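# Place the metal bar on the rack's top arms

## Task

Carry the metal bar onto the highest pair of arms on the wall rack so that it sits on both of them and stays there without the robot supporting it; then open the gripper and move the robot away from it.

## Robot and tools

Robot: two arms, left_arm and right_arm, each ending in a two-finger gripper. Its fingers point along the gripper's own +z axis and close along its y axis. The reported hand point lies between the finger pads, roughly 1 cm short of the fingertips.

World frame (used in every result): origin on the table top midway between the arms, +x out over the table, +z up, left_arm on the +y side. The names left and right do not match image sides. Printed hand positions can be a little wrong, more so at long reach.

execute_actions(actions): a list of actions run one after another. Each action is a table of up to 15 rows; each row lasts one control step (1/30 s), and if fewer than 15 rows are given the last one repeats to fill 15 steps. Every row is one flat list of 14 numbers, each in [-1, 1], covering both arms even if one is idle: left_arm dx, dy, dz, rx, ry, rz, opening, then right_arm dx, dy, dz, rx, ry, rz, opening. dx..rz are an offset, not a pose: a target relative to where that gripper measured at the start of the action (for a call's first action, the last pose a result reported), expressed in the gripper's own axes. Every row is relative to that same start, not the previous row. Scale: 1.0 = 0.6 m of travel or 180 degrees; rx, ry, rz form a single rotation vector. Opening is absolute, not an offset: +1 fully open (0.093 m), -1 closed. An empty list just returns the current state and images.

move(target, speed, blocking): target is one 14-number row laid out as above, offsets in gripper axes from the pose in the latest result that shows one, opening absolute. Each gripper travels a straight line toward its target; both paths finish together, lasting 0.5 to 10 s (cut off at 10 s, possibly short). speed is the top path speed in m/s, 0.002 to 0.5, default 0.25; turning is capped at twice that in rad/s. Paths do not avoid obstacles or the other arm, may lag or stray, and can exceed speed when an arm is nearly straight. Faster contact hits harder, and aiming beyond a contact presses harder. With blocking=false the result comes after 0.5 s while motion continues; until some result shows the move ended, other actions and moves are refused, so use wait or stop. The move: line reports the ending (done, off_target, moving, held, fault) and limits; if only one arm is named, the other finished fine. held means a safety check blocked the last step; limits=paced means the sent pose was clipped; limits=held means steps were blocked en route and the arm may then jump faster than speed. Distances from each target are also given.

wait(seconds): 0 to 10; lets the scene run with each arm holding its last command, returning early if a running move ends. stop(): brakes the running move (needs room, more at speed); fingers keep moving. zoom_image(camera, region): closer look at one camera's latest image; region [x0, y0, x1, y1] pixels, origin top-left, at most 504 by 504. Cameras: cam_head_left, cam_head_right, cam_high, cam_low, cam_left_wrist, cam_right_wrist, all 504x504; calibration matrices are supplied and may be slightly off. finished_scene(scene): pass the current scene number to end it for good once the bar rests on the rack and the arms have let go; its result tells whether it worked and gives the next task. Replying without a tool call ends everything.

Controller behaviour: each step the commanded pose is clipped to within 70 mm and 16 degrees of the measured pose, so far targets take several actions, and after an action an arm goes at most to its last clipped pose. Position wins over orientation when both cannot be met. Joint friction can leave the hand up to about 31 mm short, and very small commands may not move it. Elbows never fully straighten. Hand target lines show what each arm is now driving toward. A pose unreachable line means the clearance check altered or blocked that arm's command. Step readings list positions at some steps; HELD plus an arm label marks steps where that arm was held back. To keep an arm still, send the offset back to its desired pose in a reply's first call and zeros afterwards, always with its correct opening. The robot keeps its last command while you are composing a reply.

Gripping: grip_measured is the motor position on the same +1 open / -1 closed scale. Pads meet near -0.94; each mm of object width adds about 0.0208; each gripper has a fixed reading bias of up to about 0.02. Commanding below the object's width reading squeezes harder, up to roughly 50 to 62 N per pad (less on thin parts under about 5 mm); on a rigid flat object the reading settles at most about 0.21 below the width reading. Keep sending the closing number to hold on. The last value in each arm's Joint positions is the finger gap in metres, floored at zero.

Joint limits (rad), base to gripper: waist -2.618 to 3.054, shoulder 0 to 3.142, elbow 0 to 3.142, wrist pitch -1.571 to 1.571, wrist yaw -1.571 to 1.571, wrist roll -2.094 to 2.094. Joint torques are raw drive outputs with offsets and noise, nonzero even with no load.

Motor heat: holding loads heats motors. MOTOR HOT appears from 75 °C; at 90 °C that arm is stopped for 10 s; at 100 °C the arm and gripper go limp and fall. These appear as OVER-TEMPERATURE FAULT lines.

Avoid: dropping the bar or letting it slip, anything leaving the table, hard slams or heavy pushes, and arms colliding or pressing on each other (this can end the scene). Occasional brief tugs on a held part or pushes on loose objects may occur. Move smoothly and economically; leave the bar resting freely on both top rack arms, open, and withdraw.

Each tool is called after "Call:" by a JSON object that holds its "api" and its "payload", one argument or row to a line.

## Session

Call:
{"api": "execute_actions", "payload": {
  "actions": []
}}

Scene clock: 0.00 s.
left_arm: end_effector_position=(+0.3370, +0.3143, +0.4021) grip_measured=+1.000 end_effector_quat_wxyz=(+0.704, +0.009, +0.710, -0.013) | right_arm: end_effector_position=(+0.3847, -0.3645, +0.3884) grip_measured=+1.000 end_effector_quat_wxyz=(+0.695, -0.008, +0.719, +0.004)
Joint positions: left_arm=[ 0.005  1.053  1.059 -0.014  0.009 -0.005  0.093] | right_arm=[ 0.005  1.063  1.033 -0.005  0.013 -0.005  0.093]
Joint velocities: left_arm=[-0.007 -0.002 -0.002  0.007  0.095 -0.037  0.   ] | right_arm=[ 0.002 -0.022  0.007  0.022  0.007 -0.051  0.   ]
Joint torques (N m, as the arm reports them, + toward a larger angle): no reading
Motor temperatures (°C, as the motors report them): left_arm=[23 27 22 26 22 23] | right_arm=[21 23 23 26 21 22]
Hand target (left_arm): +0.337, +0.314, +0.402; +0.704, +0.009, +0.710, -0.013
Hand target (right_arm): +0.385, -0.364, +0.388; +0.695, -0.008, +0.719, +0.004

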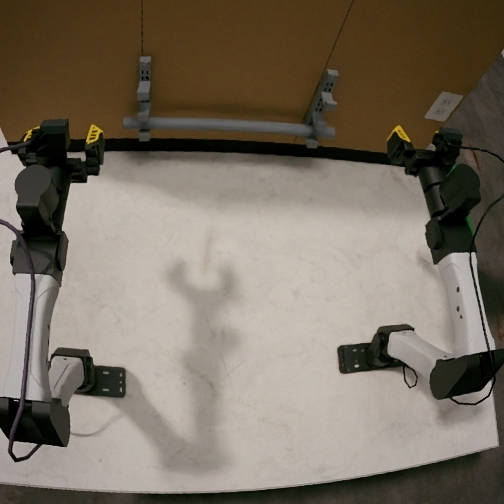

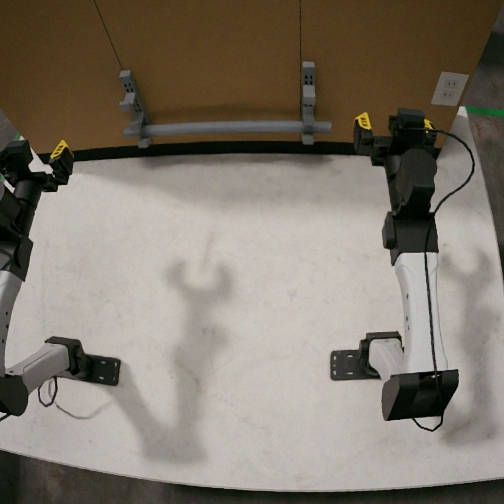

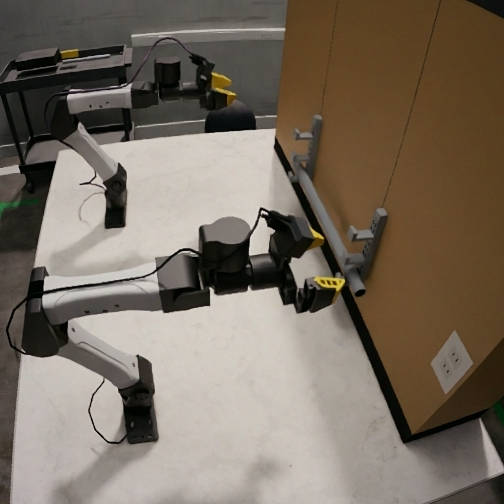

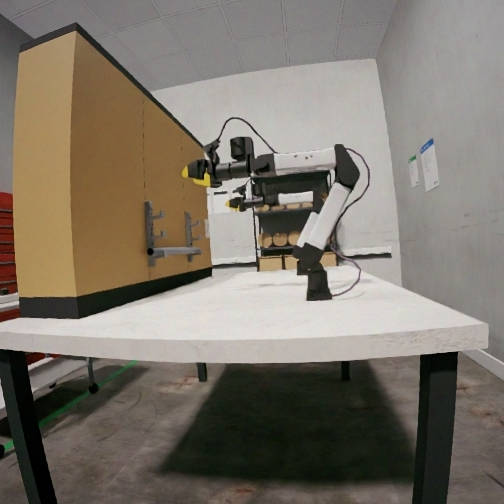

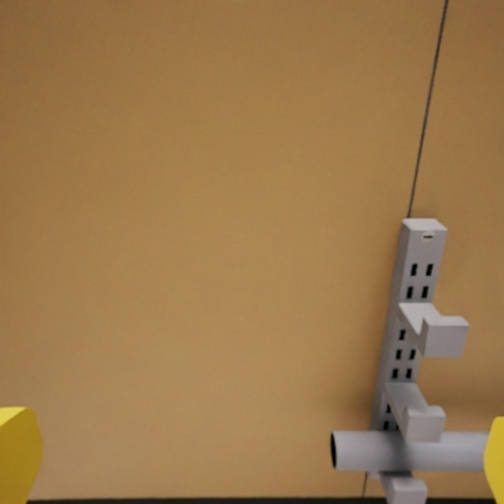

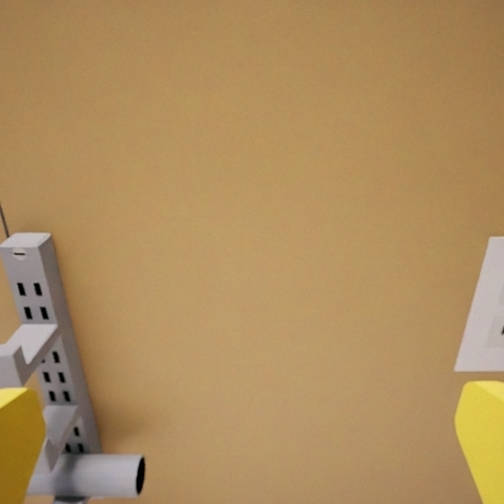

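Shifted about -5 cm in y and +1 cm in z, with a thicker bar.

Call:
{"api": "move", "payload": {
  "target": [0.365,-0.33,0.17,0,0,0.5,0.6,0.368,0.37,0.1,0,0,-0.5,0.6],
  "speed": 0.4
}}

Call:
{"api": "move", "payload": {
  "target": [0,0.01,0.16,0,0,0,0.6,0,-0.008,0.16,0,0,0,0.6],
  "speed": 0.15
}}

Scene clock: 4.13 s.
left_arm: end_effector_position=(+0.4314, +0.1182, +0.1723) grip_measured=+0.602 end_effector_quat_wxyz=(+0.496, +0.519, +0.500, +0.484) | right_arm: end_effector_position=(+0.4273, -0.1497, +0.1614) grip_measured=+0.602 end_effector_quat_wxyz=(-0.482, +0.525, -0.499, +0.493)
Joint positions: left_arm=[-0.558  1.924  0.895  0.984 -0.555  1.553  0.074] | right_arm=[ 0.691  1.875  0.776  1.034  0.7   -1.566  0.074]
Joint velocities: left_arm=[-0.012 -0.002 -0.002 -0.007  0.007  0.051 -0.   ] | right_arm=[ 0.007 -0.012  0.007  0.007  0.051 -0.081  0.001]
Joint torques (N m, as the arm reports them, + toward a larger angle): left_arm=[-0.33 -7.43  7.88  2.37 -0.18 -0.01] | right_arm=[ 0.49 -8.53  8.38  1.93  0.12 -0.05]
Motor temperatures (°C, as the motors report them): left_arm=[23 27 23 28 22 23] | right_arm=[21 23 24 28 21 22]
Hand target (left_arm): +0.435, +0.113, +0.182; +0.506, +0.510, +0.494, +0.490
Hand target (right_arm): +0.431, -0.142, +0.168; -0.491, +0.518, -0.495, +0.496
Off the commanded pose (left_arm): 0.013 m, 2 deg.
Off the commanded pose (right_arm): 0.010 m, 2 deg.
move: off_target (left_arm)
camera_calibration (this result's frames):
cam_left_wrist: T_world_to_cam=[[-0.0231562, 0.00565131, -0.999716, 0.186584], [-0.382521, 0.92384, 0.0140826, 0.0925579], [0.923657, 0.382738, -0.0192308, -0.363064], [0, 0, 0, 1]] pos_world=[0.375072, 0.0523954, 0.178246]
cam_right_wrist: T_world_to_cam=[[0.0264145, 0.025609, 0.999323, -0.171712], [-0.426769, -0.903705, 0.0344392, 0.0786749], [0.903975, -0.42739, -0.0129418, -0.36388], [0, 0, 0, 1]] pos_world=[0.36705, -0.0800227, 0.164177]

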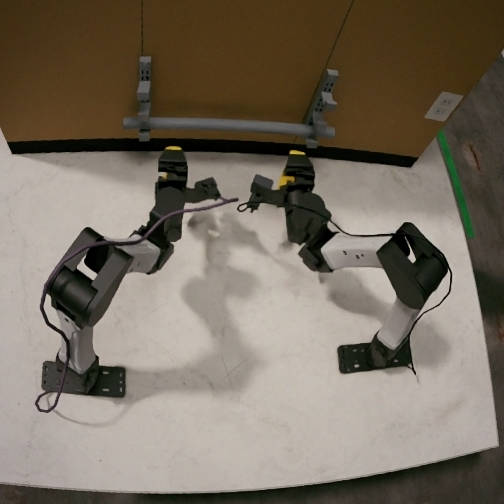

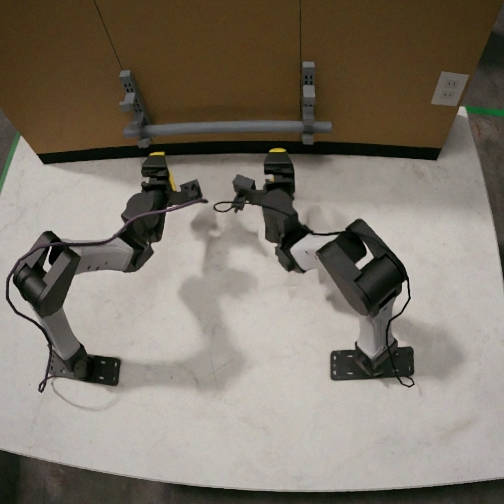

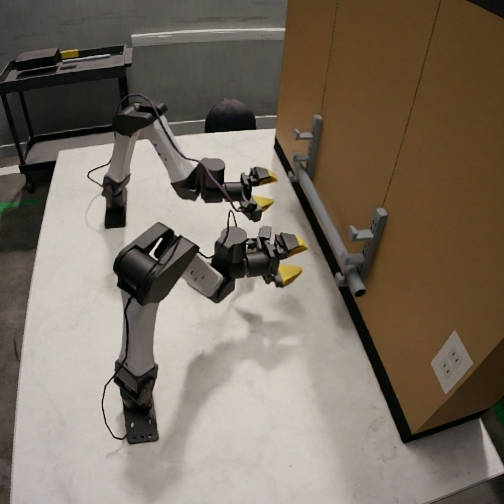

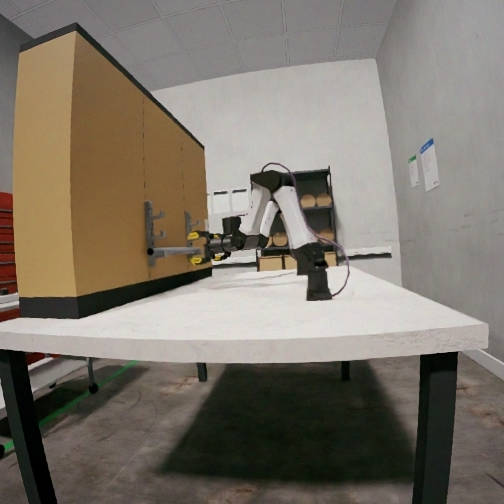

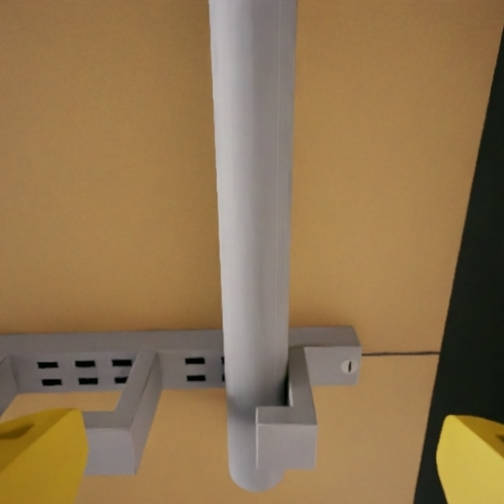

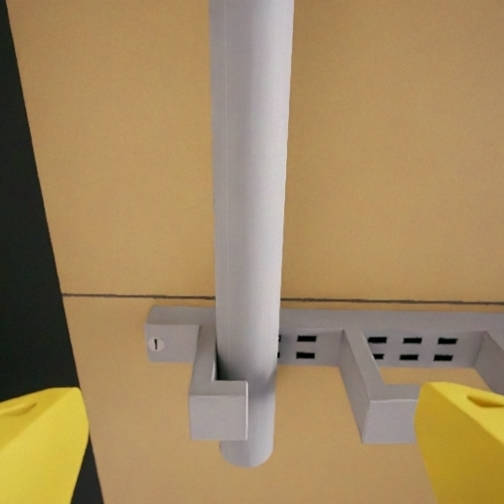

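Scene clock: 5.30 s.
left_arm: end_effector_position=(+0.5218, +0.1164, +0.1714) grip_measured=+0.602 end_effector_quat_wxyz=(+0.494, +0.521, +0.503, +0.482) | right_arm: end_effector_position=(+0.5166, -0.1468, +0.1629) grip_measured=+0.602 end_effector_quat_wxyz=(+0.485, -0.522, +0.501, -0.490)
Joint positions: left_arm=[-0.449  2.155  1.277  0.824 -0.447  1.553  0.074] | right_arm=[ 0.553  2.082  1.111  0.914  0.562 -1.566  0.074]
Joint velocities: left_arm=[-0.007 -0.002  0.002 -0.022  0.081 -0.022 -0.001] | right_arm=[-0.007  0.002  0.007 -0.081 -0.022  0.051  0.   ]
Joint torques (N m, as the arm reports them, + toward a larger angle): left_arm=[ 0.45 -9.82  8.09  2.18 -0.16 -0.04] | right_arm=[ -0.84 -11.44   8.8    1.8   -0.02  -0.02]
Motor temperatures (°C, as the motors report them): left_arm=[23 27 23 28 22 23] | right_arm=[21 23 24 28 21 22]
Hand target (left_arm): +0.527, +0.117, +0.175; +0.496, +0.518, +0.500, +0.484
Hand target (right_arm): +0.523, -0.147, +0.162; +0.482, -0.525, +0.501, -0.491
Off the commanded pose (left_arm): 0.007 m, 1 deg.
Off the commanded pose (right_arm): 0.007 m, 1 deg.
move: done
camera_calibration (this result's frames):
cam_left_wrist: T_world_to_cam=[[-0.0327683, 0.00505243, -0.99945, 0.192825], [-0.383549, 0.92336, 0.0172429, 0.128868], [0.922939, 0.383903, -0.0283191, -0.444051], [0, 0, 0, 1]] pos_world=[0.465577, 0.0505068, 0.177922]
cam_right_wrist: T_world_to_cam=[[0.0257179, 0.0145391, 0.999564, -0.176972], [-0.42633, -0.904246, 0.0241217, 0.120724], [0.904202, -0.426765, -0.0170568, -0.442704], [0, 0, 0, 1]] pos_world=[0.456313, -0.0771933, 0.166432]

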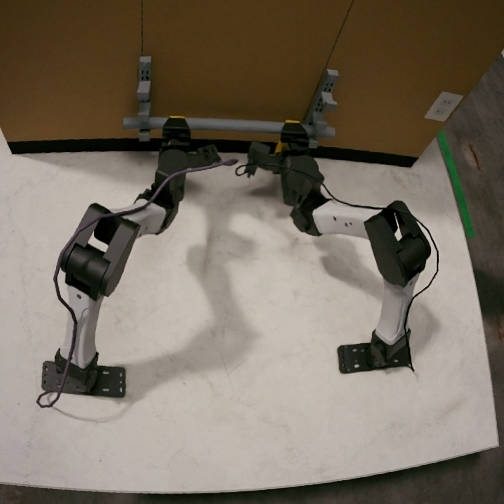

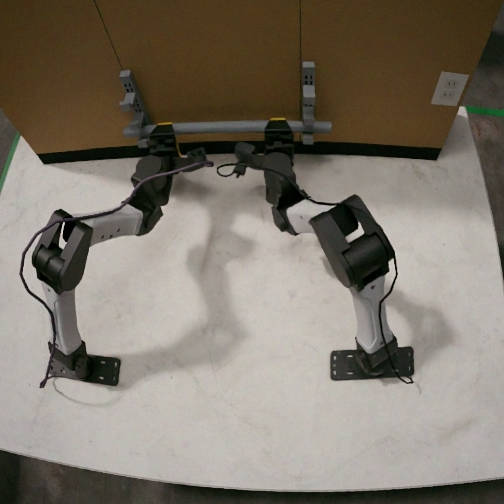

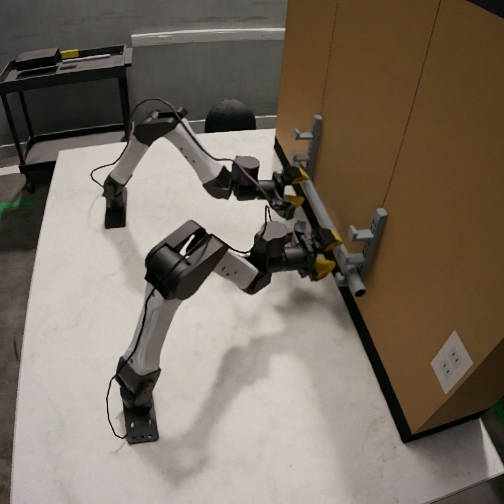

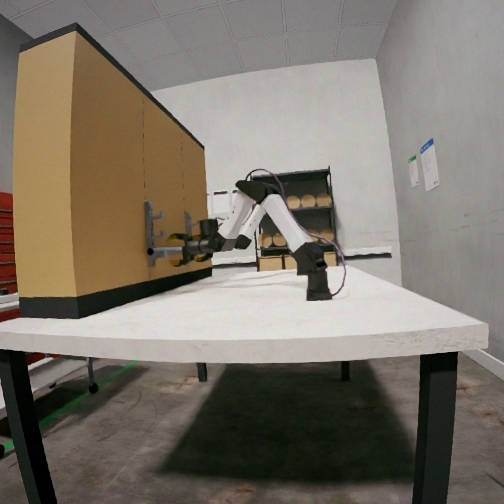

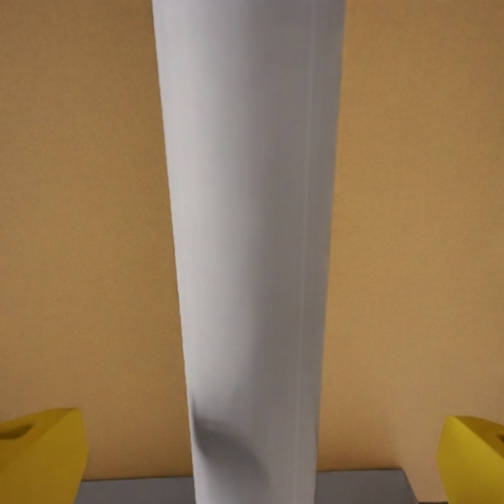

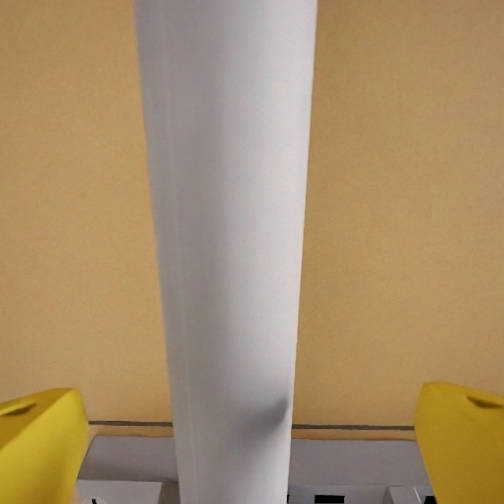

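Call:
{"api": "execute_actions", "payload": {
  "actions": [
    [[0,0.009,0.048,0,0,0,0.6,0,0.007,0.048,0,0,0,0.6]],
    [[0,0,0,0,0,0,-0.7,0,0,0,0,0,0,-0.7]],
    [[0,0.04,0,-0.01,0,0,-0.7,0,-0.04,0,0.01,0,0,-0.7]],
    [[0,0.075,-0.004,-0.025,0,0,-0.7,0,-0.075,-0.004,0.025,0,0,-0.7]]
  ]
}}

Scene clock: 8.60 s.
left_arm: end_effector_position=(+0.5437, +0.1154, +0.1733) grip_measured=-0.480 end_effector_quat_wxyz=(+0.487, +0.529, +0.509, +0.474) | right_arm: end_effector_position=(+0.5372, -0.1462, +0.1594) grip_measured=-0.491 end_effector_quat_wxyz=(-0.479, +0.530, -0.504, +0.485)
Joint positions: left_arm=[-0.428  2.2    1.397  0.718 -0.422  1.542  0.022] | right_arm=[ 0.526  2.129  1.2    0.848  0.531 -1.561  0.022]
Joint velocities: left_arm=[ 0.012 -0.017 -0.002  0.022 -0.007  0.007  0.001] | right_arm=[-0.002 -0.002  0.007 -0.051  0.022  0.037 -0.001]
Joint torques (N m, as the arm reports them, + toward a larger angle): left_arm=[  0.1  -14.22   8.35   2.54  -0.19   0.34] | right_arm=[ -0.19 -17.76   8.42   2.25   0.15  -0.35]
Motor temperatures (°C, as the motors report them): left_arm=[23 29 24 29 22 23] | right_arm=[21 25 25 29 21 22]
Hand target (left_arm): +0.544, +0.116, +0.217; +0.510, +0.504, +0.488, +0.498
Hand target (right_arm): +0.537, -0.146, +0.202; -0.504, +0.504, -0.485, +0.507
Off the commanded pose (left_arm): 0.044 m, 5 deg.
Off the commanded pose (right_arm): 0.044 m, 5 deg.
Step readings (end_effector_position; steps 1 to 15: 1st action; 16 to 30: 2nd action; 31 to 45: 3rd action; 46 to 60: 4th action):
0: left_arm (+0.5217, +0.1162, +0.1710) | right_arm (+0.5166, -0.1466, +0.1625)
1: left_arm (+0.5245, +0.1153, +0.1712) | right_arm (+0.5190, -0.1460, +0.1626)
2: left_arm (+0.5304, +0.1133, +0.1731) | right_arm (+0.5242, -0.1442, +0.1637)
4: left_arm (+0.5394, +0.1125, +0.1758) | right_arm (+0.5330, -0.1438, +0.1635)
8: left_arm (+0.5450, +0.1156, +0.1757) | right_arm (+0.5383, -0.1469, +0.1580)
15: left_arm (+0.5452, +0.1153, +0.1718) | right_arm (+0.5387, -0.1460, +0.1569)
16: left_arm (+0.5452, +0.1153, +0.1718) | right_arm (+0.5387, -0.1459, +0.1569)
17: left_arm (+0.5452, +0.1153, +0.1717) | right_arm (+0.5387, -0.1459, +0.1569)
19: left_arm (+0.5452, +0.1153, +0.1723) | right_arm (+0.5387, -0.1459, +0.1576)
23: left_arm (+0.5452, +0.1153, +0.1721) | right_arm (+0.5387, -0.1460, +0.1575)
30: left_arm (+0.5452, +0.1153, +0.1721) | right_arm (+0.5387, -0.1460, +0.1575)
31: left_arm (+0.5452, +0.1153, +0.1720) | right_arm (+0.5386, -0.1460, +0.1580)
32: left_arm (+0.5452, +0.1153, +0.1723) | right_arm (+0.5385, -0.1459, +0.1580)
34: left_arm (+0.5450, +0.1153, +0.1722) | right_arm (+0.5384, -0.1460, +0.1580)
38: left_arm (+0.5449, +0.1153, +0.1721) | right_arm (+0.5383, -0.1460, +0.1579)
45: left_arm (+0.5449, +0.1153, +0.1722) | right_arm (+0.5383, -0.1460, +0.1579)
46: left_arm (+0.5447, +0.1153, +0.1733) | right_arm (+0.5381, -0.1461, +0.1591)
47: left_arm (+0.5444, +0.1154, +0.1734) | right_arm (+0.5379, -0.1461, +0.1592)
49: left_arm (+0.5441, +0.1154, +0.1736) | right_arm (+0.5375, -0.1463, +0.1601)
53: left_arm (+0.5438, +0.1153, +0.1735) | right_arm (+0.5372, -0.1463, +0.1600)
60: end_effector_position above
camera_calibration (this result's frames):
cam_left_wrist: T_world_to_cam=[[-0.0614142, 0.00652302, -0.998091, 0.210589], [-0.380397, 0.924354, 0.0294476, 0.134242], [0.922782, 0.381479, -0.0542872, -0.458996], [0, 0, 0, 1]] pos_world=[0.487552, 0.0496365, 0.181317]
cam_right_wrist: T_world_to_cam=[[0.0468476, 0.0201902, 0.998698, -0.18443], [-0.422223, -0.90569, 0.0381158, 0.125406], [0.905281, -0.423459, -0.0339047, -0.458587], [0, 0, 0, 1]] pos_world=[0.47674, -0.0768901, 0.163861]

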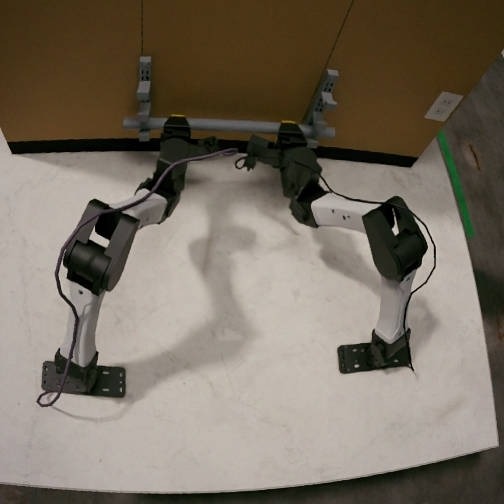

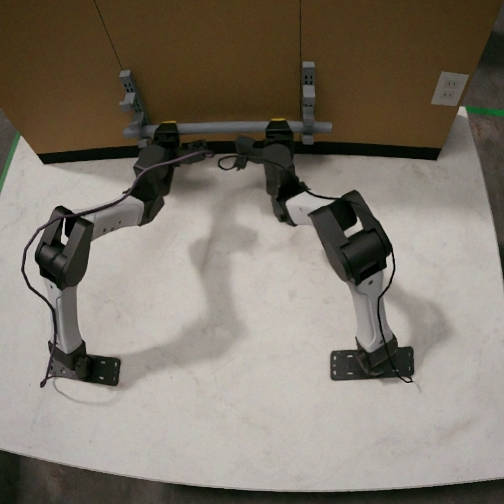

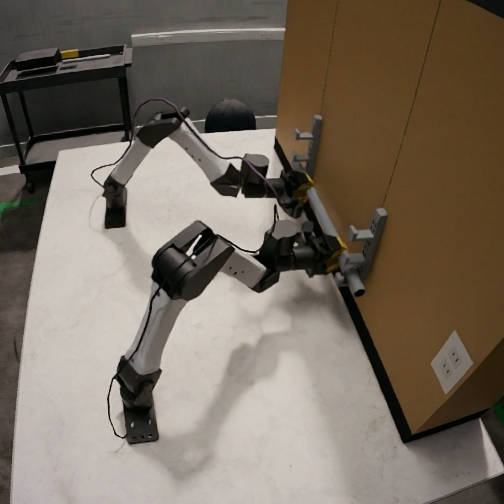

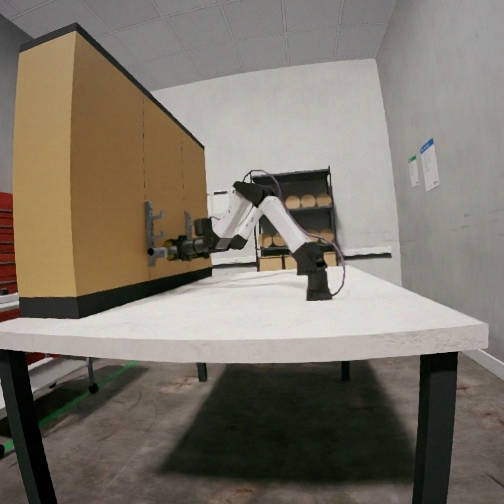

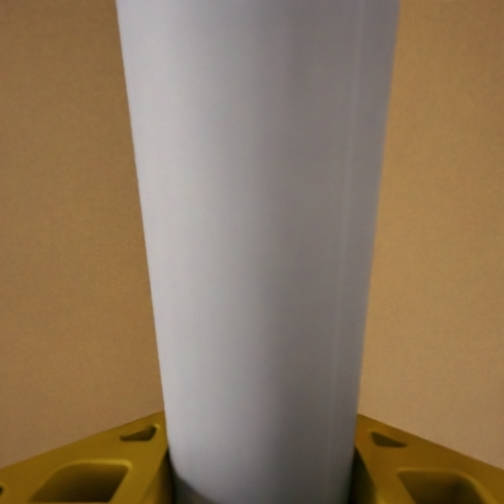

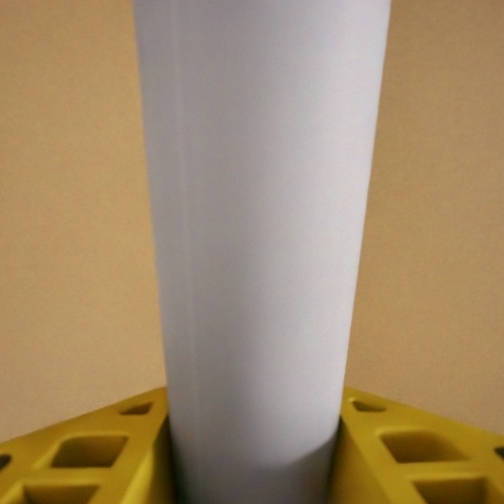

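Call:
{"api": "execute_actions", "payload": {
  "actions": [
    [[0,0.115,-0.008,-0.035,0,0,-0.7,0,-0.115,-0.007,0.035,0,0,-0.7]]
  ]
}}

Scene clock: 10.83 s.
left_arm: end_effector_position=(+0.5407, +0.1138, +0.1941) grip_measured=-0.480 end_effector_quat_wxyz=(+0.490, +0.530, +0.507, +0.472) | right_arm: end_effector_position=(+0.5334, -0.1478, +0.1808) grip_measured=-0.491 end_effector_quat_wxyz=(-0.481, +0.531, -0.501, +0.486)
Joint positions: left_arm=[-0.431  2.152  1.409  0.661 -0.417  1.542  0.022] | right_arm=[ 0.526  2.068  1.2    0.793  0.526 -1.569  0.022]
Joint velocities: left_arm=[-0.002 -0.012  0.002 -0.081  0.007  0.007 -0.001] | right_arm=[ 0.007  0.012  0.022 -0.051 -0.051  0.125  0.001]
Joint torques (N m, as the arm reports them, + toward a larger angle): left_arm=[  0.23 -13.79   9.32   2.71  -0.23   0.45] | right_arm=[ -0.08 -16.53  10.03   2.25   0.12  -0.47]
Motor temperatures (°C, as the motors report them): left_arm=[23 31 24 30 22 23] | right_arm=[21 26 25 29 21 22]
Hand target (left_arm): +0.541, +0.116, +0.242; +0.514, +0.501, +0.483, +0.501
Hand target (right_arm): +0.535, -0.146, +0.228; -0.507, +0.502, -0.479, +0.512
Off the commanded pose (left_arm): 0.048 m, 6 deg.
Off the commanded pose (right_arm): 0.048 m, 6 deg.
Step readings (end_effector_position):
0: left_arm (+0.5437, +0.1154, +0.1731) | right_arm (+0.5372, -0.1463, +0.1593)
1: left_arm (+0.5433, +0.1154, +0.1744) | right_arm (+0.5368, -0.1463, +0.1604)
2: left_arm (+0.5426, +0.1155, +0.1752) | right_arm (+0.5362, -0.1464, +0.1615)
4: left_arm (+0.5413, +0.1152, +0.1812) | right_arm (+0.5351, -0.1466, +0.1681)
8: left_arm (+0.5406, +0.1140, +0.1946) | right_arm (+0.5337, -0.1475, +0.1812)
15: end_effector_position above
camera_calibration (this result's frames):
cam_left_wrist: T_world_to_cam=[[-0.0591674, 0.00545479, -0.998233, 0.23014], [-0.372705, 0.927552, 0.0271596, 0.129826], [0.926062, 0.373654, -0.0528478, -0.455679], [0, 0, 0, 1]] pos_world=[0.483991, 0.0485901, 0.202126]
cam_right_wrist: T_world_to_cam=[[0.0418736, 0.0251105, 0.998807, -0.202223], [-0.418132, -0.90749, 0.0403443, 0.118724], [0.90742, -0.419323, -0.0275003, -0.456832], [0, 0, 0, 1]] pos_world=[0.472648, -0.0787416, 0.184628]

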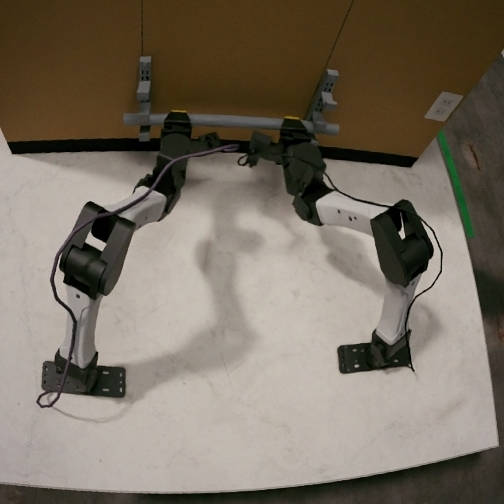

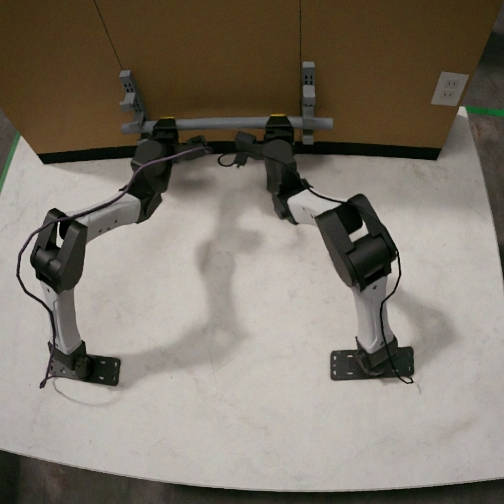

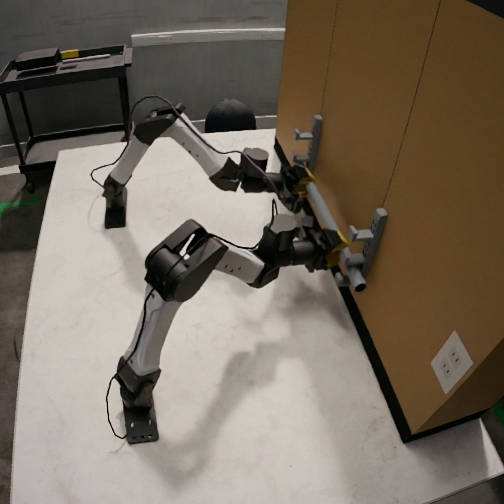

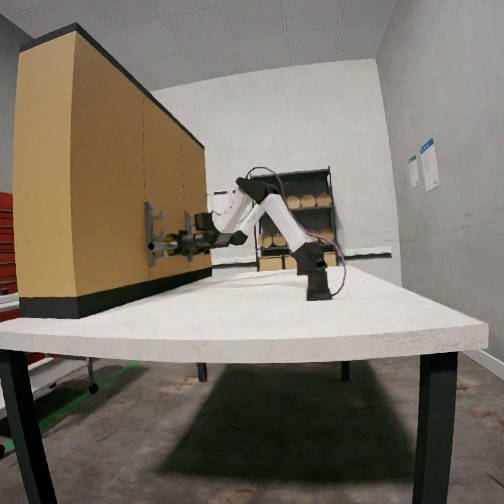

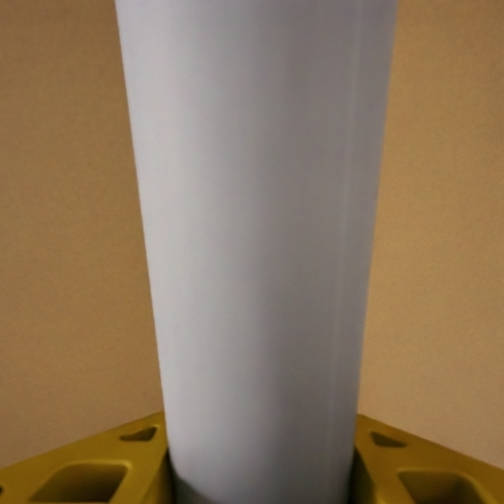

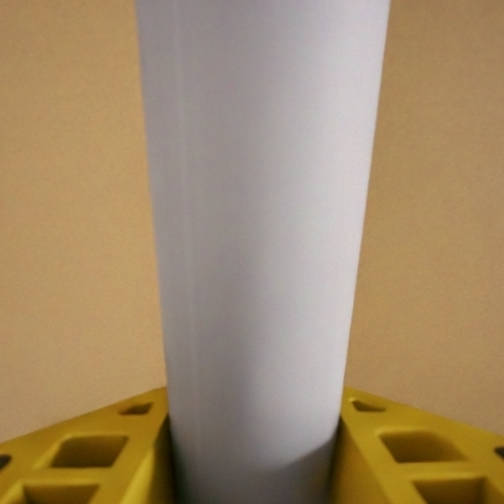

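Call:
{"api": "execute_actions", "payload": {
  "actions": [
    [[-0.002,0.064,-0.045,-0.032,0,0,-0.7,-0.002,-0.062,-0.045,0.03,0,0,-0.7]],
    [[-0.002,0.056,-0.05,-0.03,0,0,-0.7,-0.002,-0.052,-0.05,0.028,0,0,-0.7]],
    [[-0.002,0.056,-0.06,-0.03,0,0,-0.7,-0.002,-0.052,-0.06,0.028,0,0,-0.7]]
  ]
}}

Scene clock: 13.70 s.
left_arm: end_effector_position=(+0.4706, +0.1143, +0.1947) grip_measured=-0.480 end_effector_quat_wxyz=(+0.489, +0.527, +0.512, +0.470) | right_arm: end_effector_position=(+0.4644, -0.1466, +0.1848) grip_measured=-0.491 end_effector_quat_wxyz=(-0.477, +0.532, -0.500, +0.489)
Joint positions: left_arm=[-0.51   1.949  1.102  0.756 -0.501  1.52   0.022] | right_arm=[ 0.63   1.885  0.944  0.858  0.635 -1.566  0.022]
Joint velocities: left_arm=[ 0.002 -0.007  0.007 -0.125 -0.007 -0.066  0.001] | right_arm=[-0.002 -0.002  0.002 -0.051  0.022 -0.051  0.   ]
Joint torques (N m, as the arm reports them, + toward a larger angle): left_arm=[ -0.51 -12.22   6.14   2.87  -0.3    0.47] | right_arm=[  0.66 -14.4    6.16   2.47   0.15  -0.42]
Motor temperatures (°C, as the motors report them): left_arm=[23 32 25 31 22 23] | right_arm=[21 28 25 30 21 22]
Hand target (left_arm): +0.466, +0.114, +0.229; +0.512, +0.505, +0.490, +0.492
Hand target (right_arm): +0.459, -0.147, +0.214; -0.498, +0.511, -0.482, +0.508
Off the commanded pose (left_arm): 0.035 m, 5 deg.
Off the commanded pose (right_arm): 0.031 m, 5 deg.
Step readings (end_effector_position; steps 1 to 15: 1st action; 16 to 30: 2nd action; 31 to 45: 3rd action):
0: left_arm (+0.5407, +0.1139, +0.1939) | right_arm (+0.5334, -0.1478, +0.1805)
1: left_arm (+0.5385, +0.1133, +0.1939) | right_arm (+0.5317, -0.1477, +0.1805)
2: left_arm (+0.5338, +0.1133, +0.1927) | right_arm (+0.5274, -0.1475, +0.1799)
4: left_arm (+0.5262, +0.1135, +0.1914) | right_arm (+0.5194, -0.1477, +0.1791)
8: left_arm (+0.5217, +0.1133, +0.1937) | right_arm (+0.5149, -0.1478, +0.1816)
15: left_arm (+0.5215, +0.1135, +0.1952) | right_arm (+0.5147, -0.1477, +0.1834)
16: left_arm (+0.5189, +0.1133, +0.1949) | right_arm (+0.5125, -0.1475, +0.1832)
17: left_arm (+0.5134, +0.1136, +0.1933) | right_arm (+0.5072, -0.1472, +0.1818)
19: left_arm (+0.5042, +0.1138, +0.1909) | right_arm (+0.4976, -0.1470, +0.1795)
23: left_arm (+0.4991, +0.1138, +0.1913) | right_arm (+0.4925, -0.1472, +0.1799)
30: left_arm (+0.4989, +0.1137, +0.1931) | right_arm (+0.4925, -0.1473, +0.1818)
31: left_arm (+0.4958, +0.1136, +0.1928) | right_arm (+0.4897, -0.1469, +0.1818)
32: left_arm (+0.4891, +0.1139, +0.1913) | right_arm (+0.4833, -0.1466, +0.1808)
34: left_arm (+0.4773, +0.1145, +0.1896) | right_arm (+0.4710, -0.1461, +0.1792)
38: left_arm (+0.4708, +0.1143, +0.1929) | right_arm (+0.4644, -0.1466, +0.1824)
45: end_effector_position above
camera_calibration (this result's frames):
cam_left_wrist: T_world_to_cam=[[-0.0648795, -0.00566316, -0.997877, 0.230444], [-0.378434, 0.925426, 0.0193529, 0.107732], [0.923352, 0.378886, -0.0621843, -0.388432], [0, 0, 0, 1]] pos_world=[0.41438, 0.0487784, 0.203715]
cam_right_wrist: T_world_to_cam=[[0.0432007, 0.0329804, 0.998522, -0.202707], [-0.422797, -0.904943, 0.0481817, 0.0918549], [0.905194, -0.424254, -0.0251502, -0.39368], [0, 0, 0, 1]] pos_world=[0.40395, -0.0772116, 0.188081]

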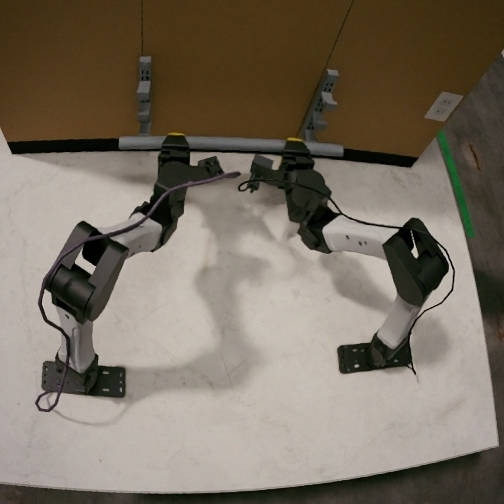

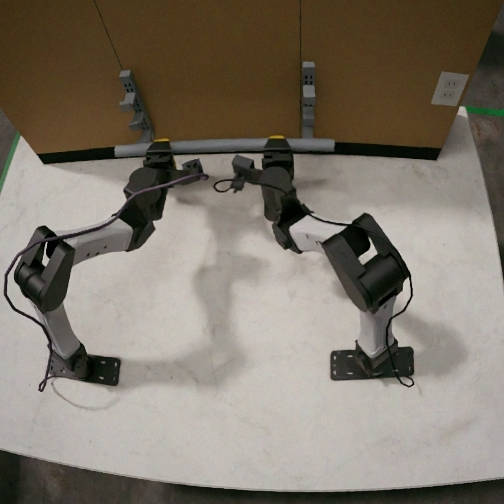

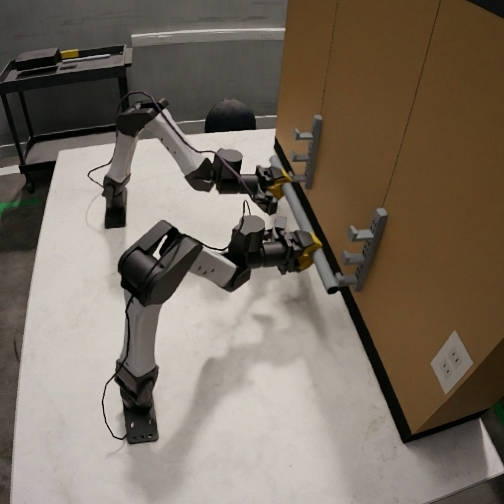

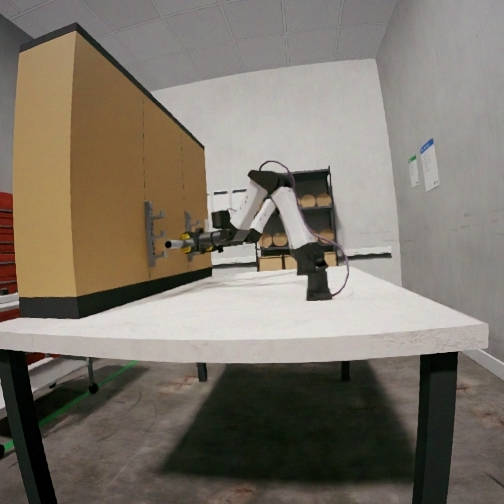

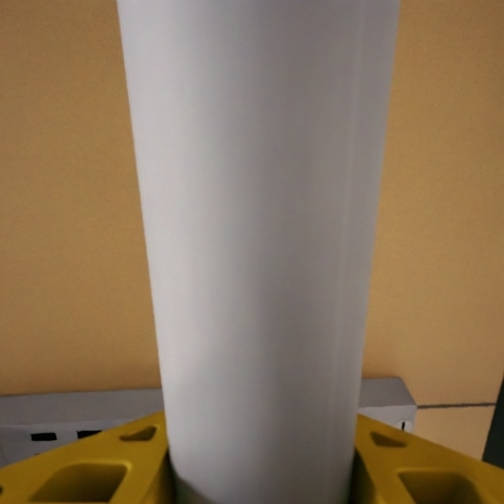

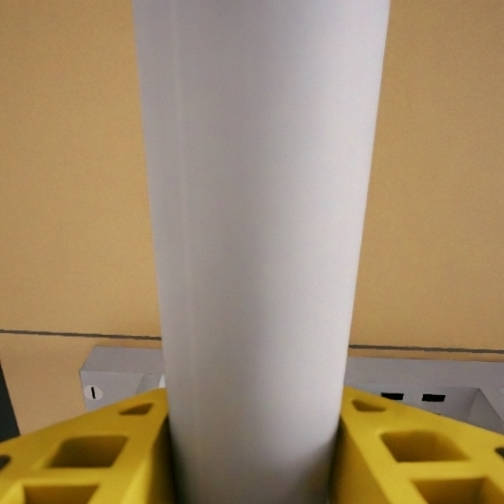

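Call:
{"api": "execute_actions", "payload": {
  "actions": [
    [[0,0.165,-0.02,-0.03,0,0,-0.7,0,-0.155,-0.018,0.027,0,0,-0.7]],
    [[0,0.165,-0.02,-0.03,0,0,-0.7,0,-0.155,-0.018,0.027,0,0,-0.7]],
    [[0,0.165,-0.02,-0.03,0,0,-0.7,0,-0.155,-0.018,0.027,0,0,-0.7]],
    [[0.003,0.075,0.058,-0.03,0,0,-0.7,0,-0.068,0.058,0.027,0,0,-0.7]]
  ]
}}

Scene clock: 18.17 s.
left_arm: end_effector_position=(+0.4932, +0.1092, +0.4108) grip_measured=-0.480 end_effector_quat_wxyz=(+0.511, +0.512, +0.478, +0.498) | right_arm: end_effector_position=(+0.4849, -0.1505, +0.3928) grip_measured=-0.491 end_effector_quat_wxyz=(+0.498, -0.491, +0.490, -0.520)
Joint positions: left_arm=[-0.489  1.863  1.781  0.103 -0.469  1.601  0.022] | right_arm=[ 0.603  1.723  1.517  0.252  0.648 -1.622  0.022]
Joint velocities: left_arm=[-0.002 -0.002  0.027 -0.007  0.037  0.022 -0.   ] | right_arm=[-0.007 -0.012  0.017 -0.081 -0.007  0.022  0.001]
Joint torques (N m, as the arm reports them, + toward a larger angle): left_arm=[ 0.2  -9.89 10.37  2.54 -0.07  0.34] | right_arm=[ -0.29 -10.91  11.46   2.16  -0.2   -0.49]
Motor temperatures (°C, as the motors report them): left_arm=[23 34 26 32 22 23] | right_arm=[21 29 26 32 21 22]
Hand target (left_arm): +0.489, +0.112, +0.444; +0.532, +0.490, +0.458, +0.516
Hand target (right_arm): +0.482, -0.149, +0.424; +0.519, -0.478, +0.466, -0.534
Off the commanded pose (left_arm): 0.035 m, 5 deg.
Off the commanded pose (right_arm): 0.032 m, 4 deg.
Step readings (end_effector_position; steps 1 to 15: 1st action; 16 to 30: 2nd action; 31 to 45: 3rd action; 46 to 60: 4th action):
0: left_arm (+0.4706, +0.1143, +0.1948) | right_arm (+0.4644, -0.1466, +0.1849)
1: left_arm (+0.4700, +0.1145, +0.1963) | right_arm (+0.4637, -0.1469, +0.1863)
2: left_arm (+0.4683, +0.1142, +0.1979) | right_arm (+0.4620, -0.1471, +0.1882)
4: left_arm (+0.4655, +0.1138, +0.2125) | right_arm (+0.4589, -0.1473, +0.2027)
8: left_arm (+0.4644, +0.1135, +0.2549) | right_arm (+0.4583, -0.1470, +0.2431)
15: left_arm (+0.4652, +0.1138, +0.2642) | right_arm (+0.4596, -0.1469, +0.2517)
16: left_arm (+0.4651, +0.1139, +0.2648) | right_arm (+0.4593, -0.1469, +0.2523)
17: left_arm (+0.4650, +0.1139, +0.2666) | right_arm (+0.4588, -0.1468, +0.2541)
19: left_arm (+0.4639, +0.1136, +0.2799) | right_arm (+0.4575, -0.1471, +0.2674)
23: left_arm (+0.4611, +0.1127, +0.3197) | right_arm (+0.4552, -0.1476, +0.3059)
30: left_arm (+0.4607, +0.1128, +0.3320) | right_arm (+0.4551, -0.1475, +0.3175)
31: left_arm (+0.4608, +0.1127, +0.3331) | right_arm (+0.4552, -0.1475, +0.3179)
32: left_arm (+0.4612, +0.1126, +0.3356) | right_arm (+0.4558, -0.1474, +0.3203)
34: left_arm (+0.4617, +0.1126, +0.3496) | right_arm (+0.4560, -0.1475, +0.3342)
38: left_arm (+0.4589, +0.1117, +0.3870) | right_arm (+0.4524, -0.1482, +0.3710)
45: left_arm (+0.4568, +0.1113, +0.4000) | right_arm (+0.4510, -0.1487, +0.3830)
46: left_arm (+0.4601, +0.1111, +0.3999) | right_arm (+0.4539, -0.1489, +0.3830)
47: left_arm (+0.4673, +0.1107, +0.4045) | right_arm (+0.4605, -0.1494, +0.3868)
49: left_arm (+0.4805, +0.1096, +0.4112) | right_arm (+0.4735, -0.1502, +0.3939)
53: left_arm (+0.4921, +0.1092, +0.4111) | right_arm (+0.4840, -0.1504, +0.3937)
60: end_effector_position above
camera_calibration (this result's frames):
cam_left_wrist: T_world_to_cam=[[0.0348329, 0.0175629, -0.999239, 0.396383], [-0.366991, 0.930218, 0.0035567, 0.117171], [0.929572, 0.366588, 0.0388476, -0.437128], [0, 0, 0, 1]] pos_world=[0.435536, 0.0442892, 0.412646]
cam_right_wrist: T_world_to_cam=[[-0.0593064, 0.0124712, 0.998162, -0.364436], [-0.458976, -0.888302, -0.0161718, 0.132364], [0.886467, -0.459091, 0.0584059, -0.437652], [0, 0, 0, 1]] pos_world=[0.427103, -0.0787979, 0.391468]

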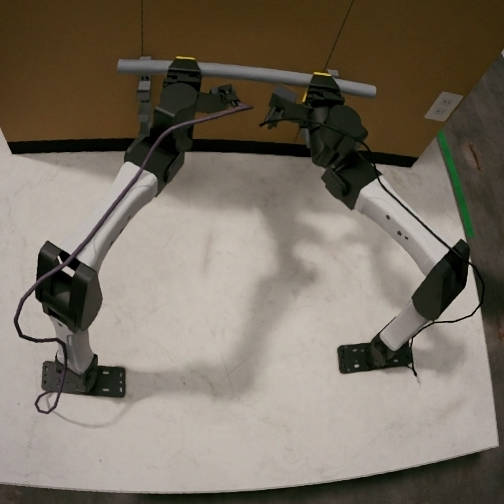

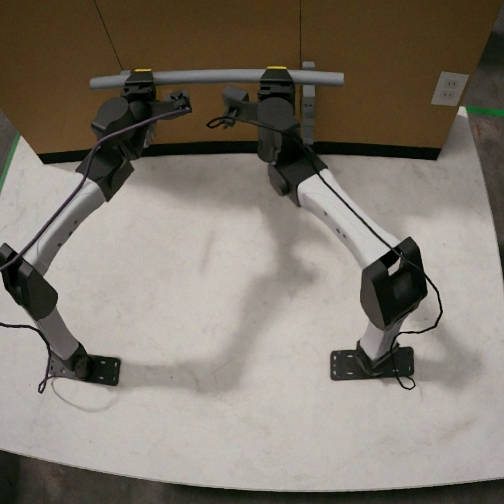

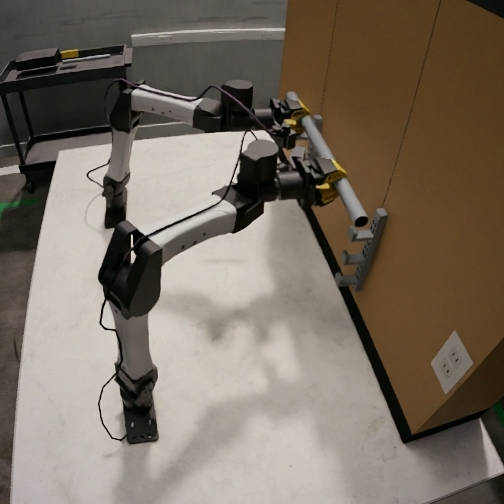

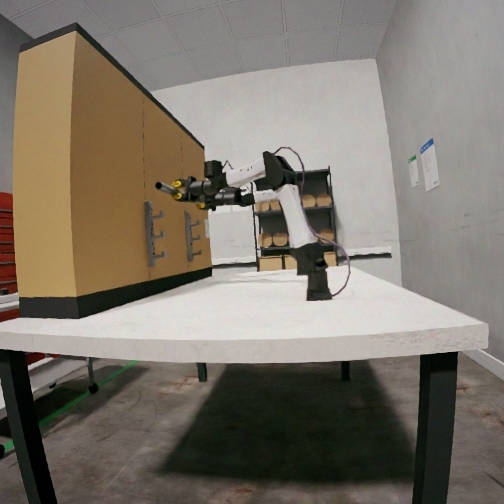

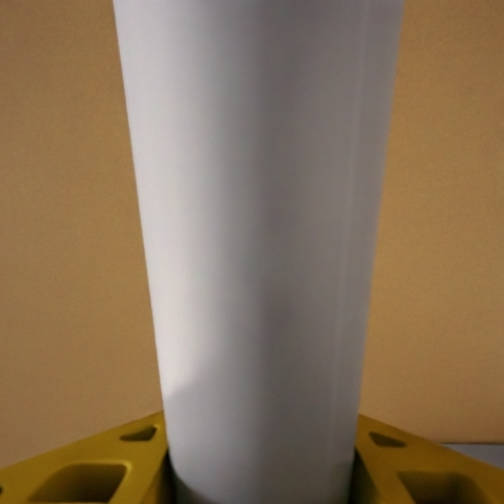

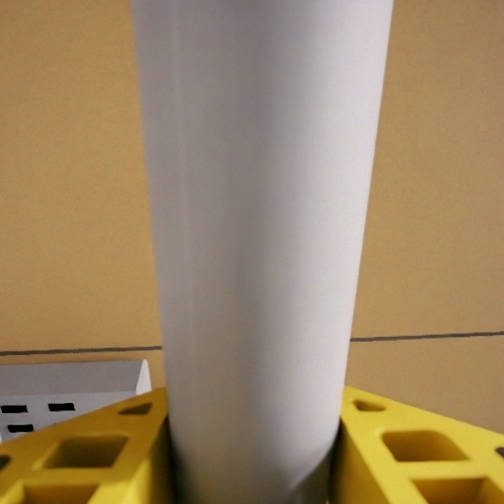

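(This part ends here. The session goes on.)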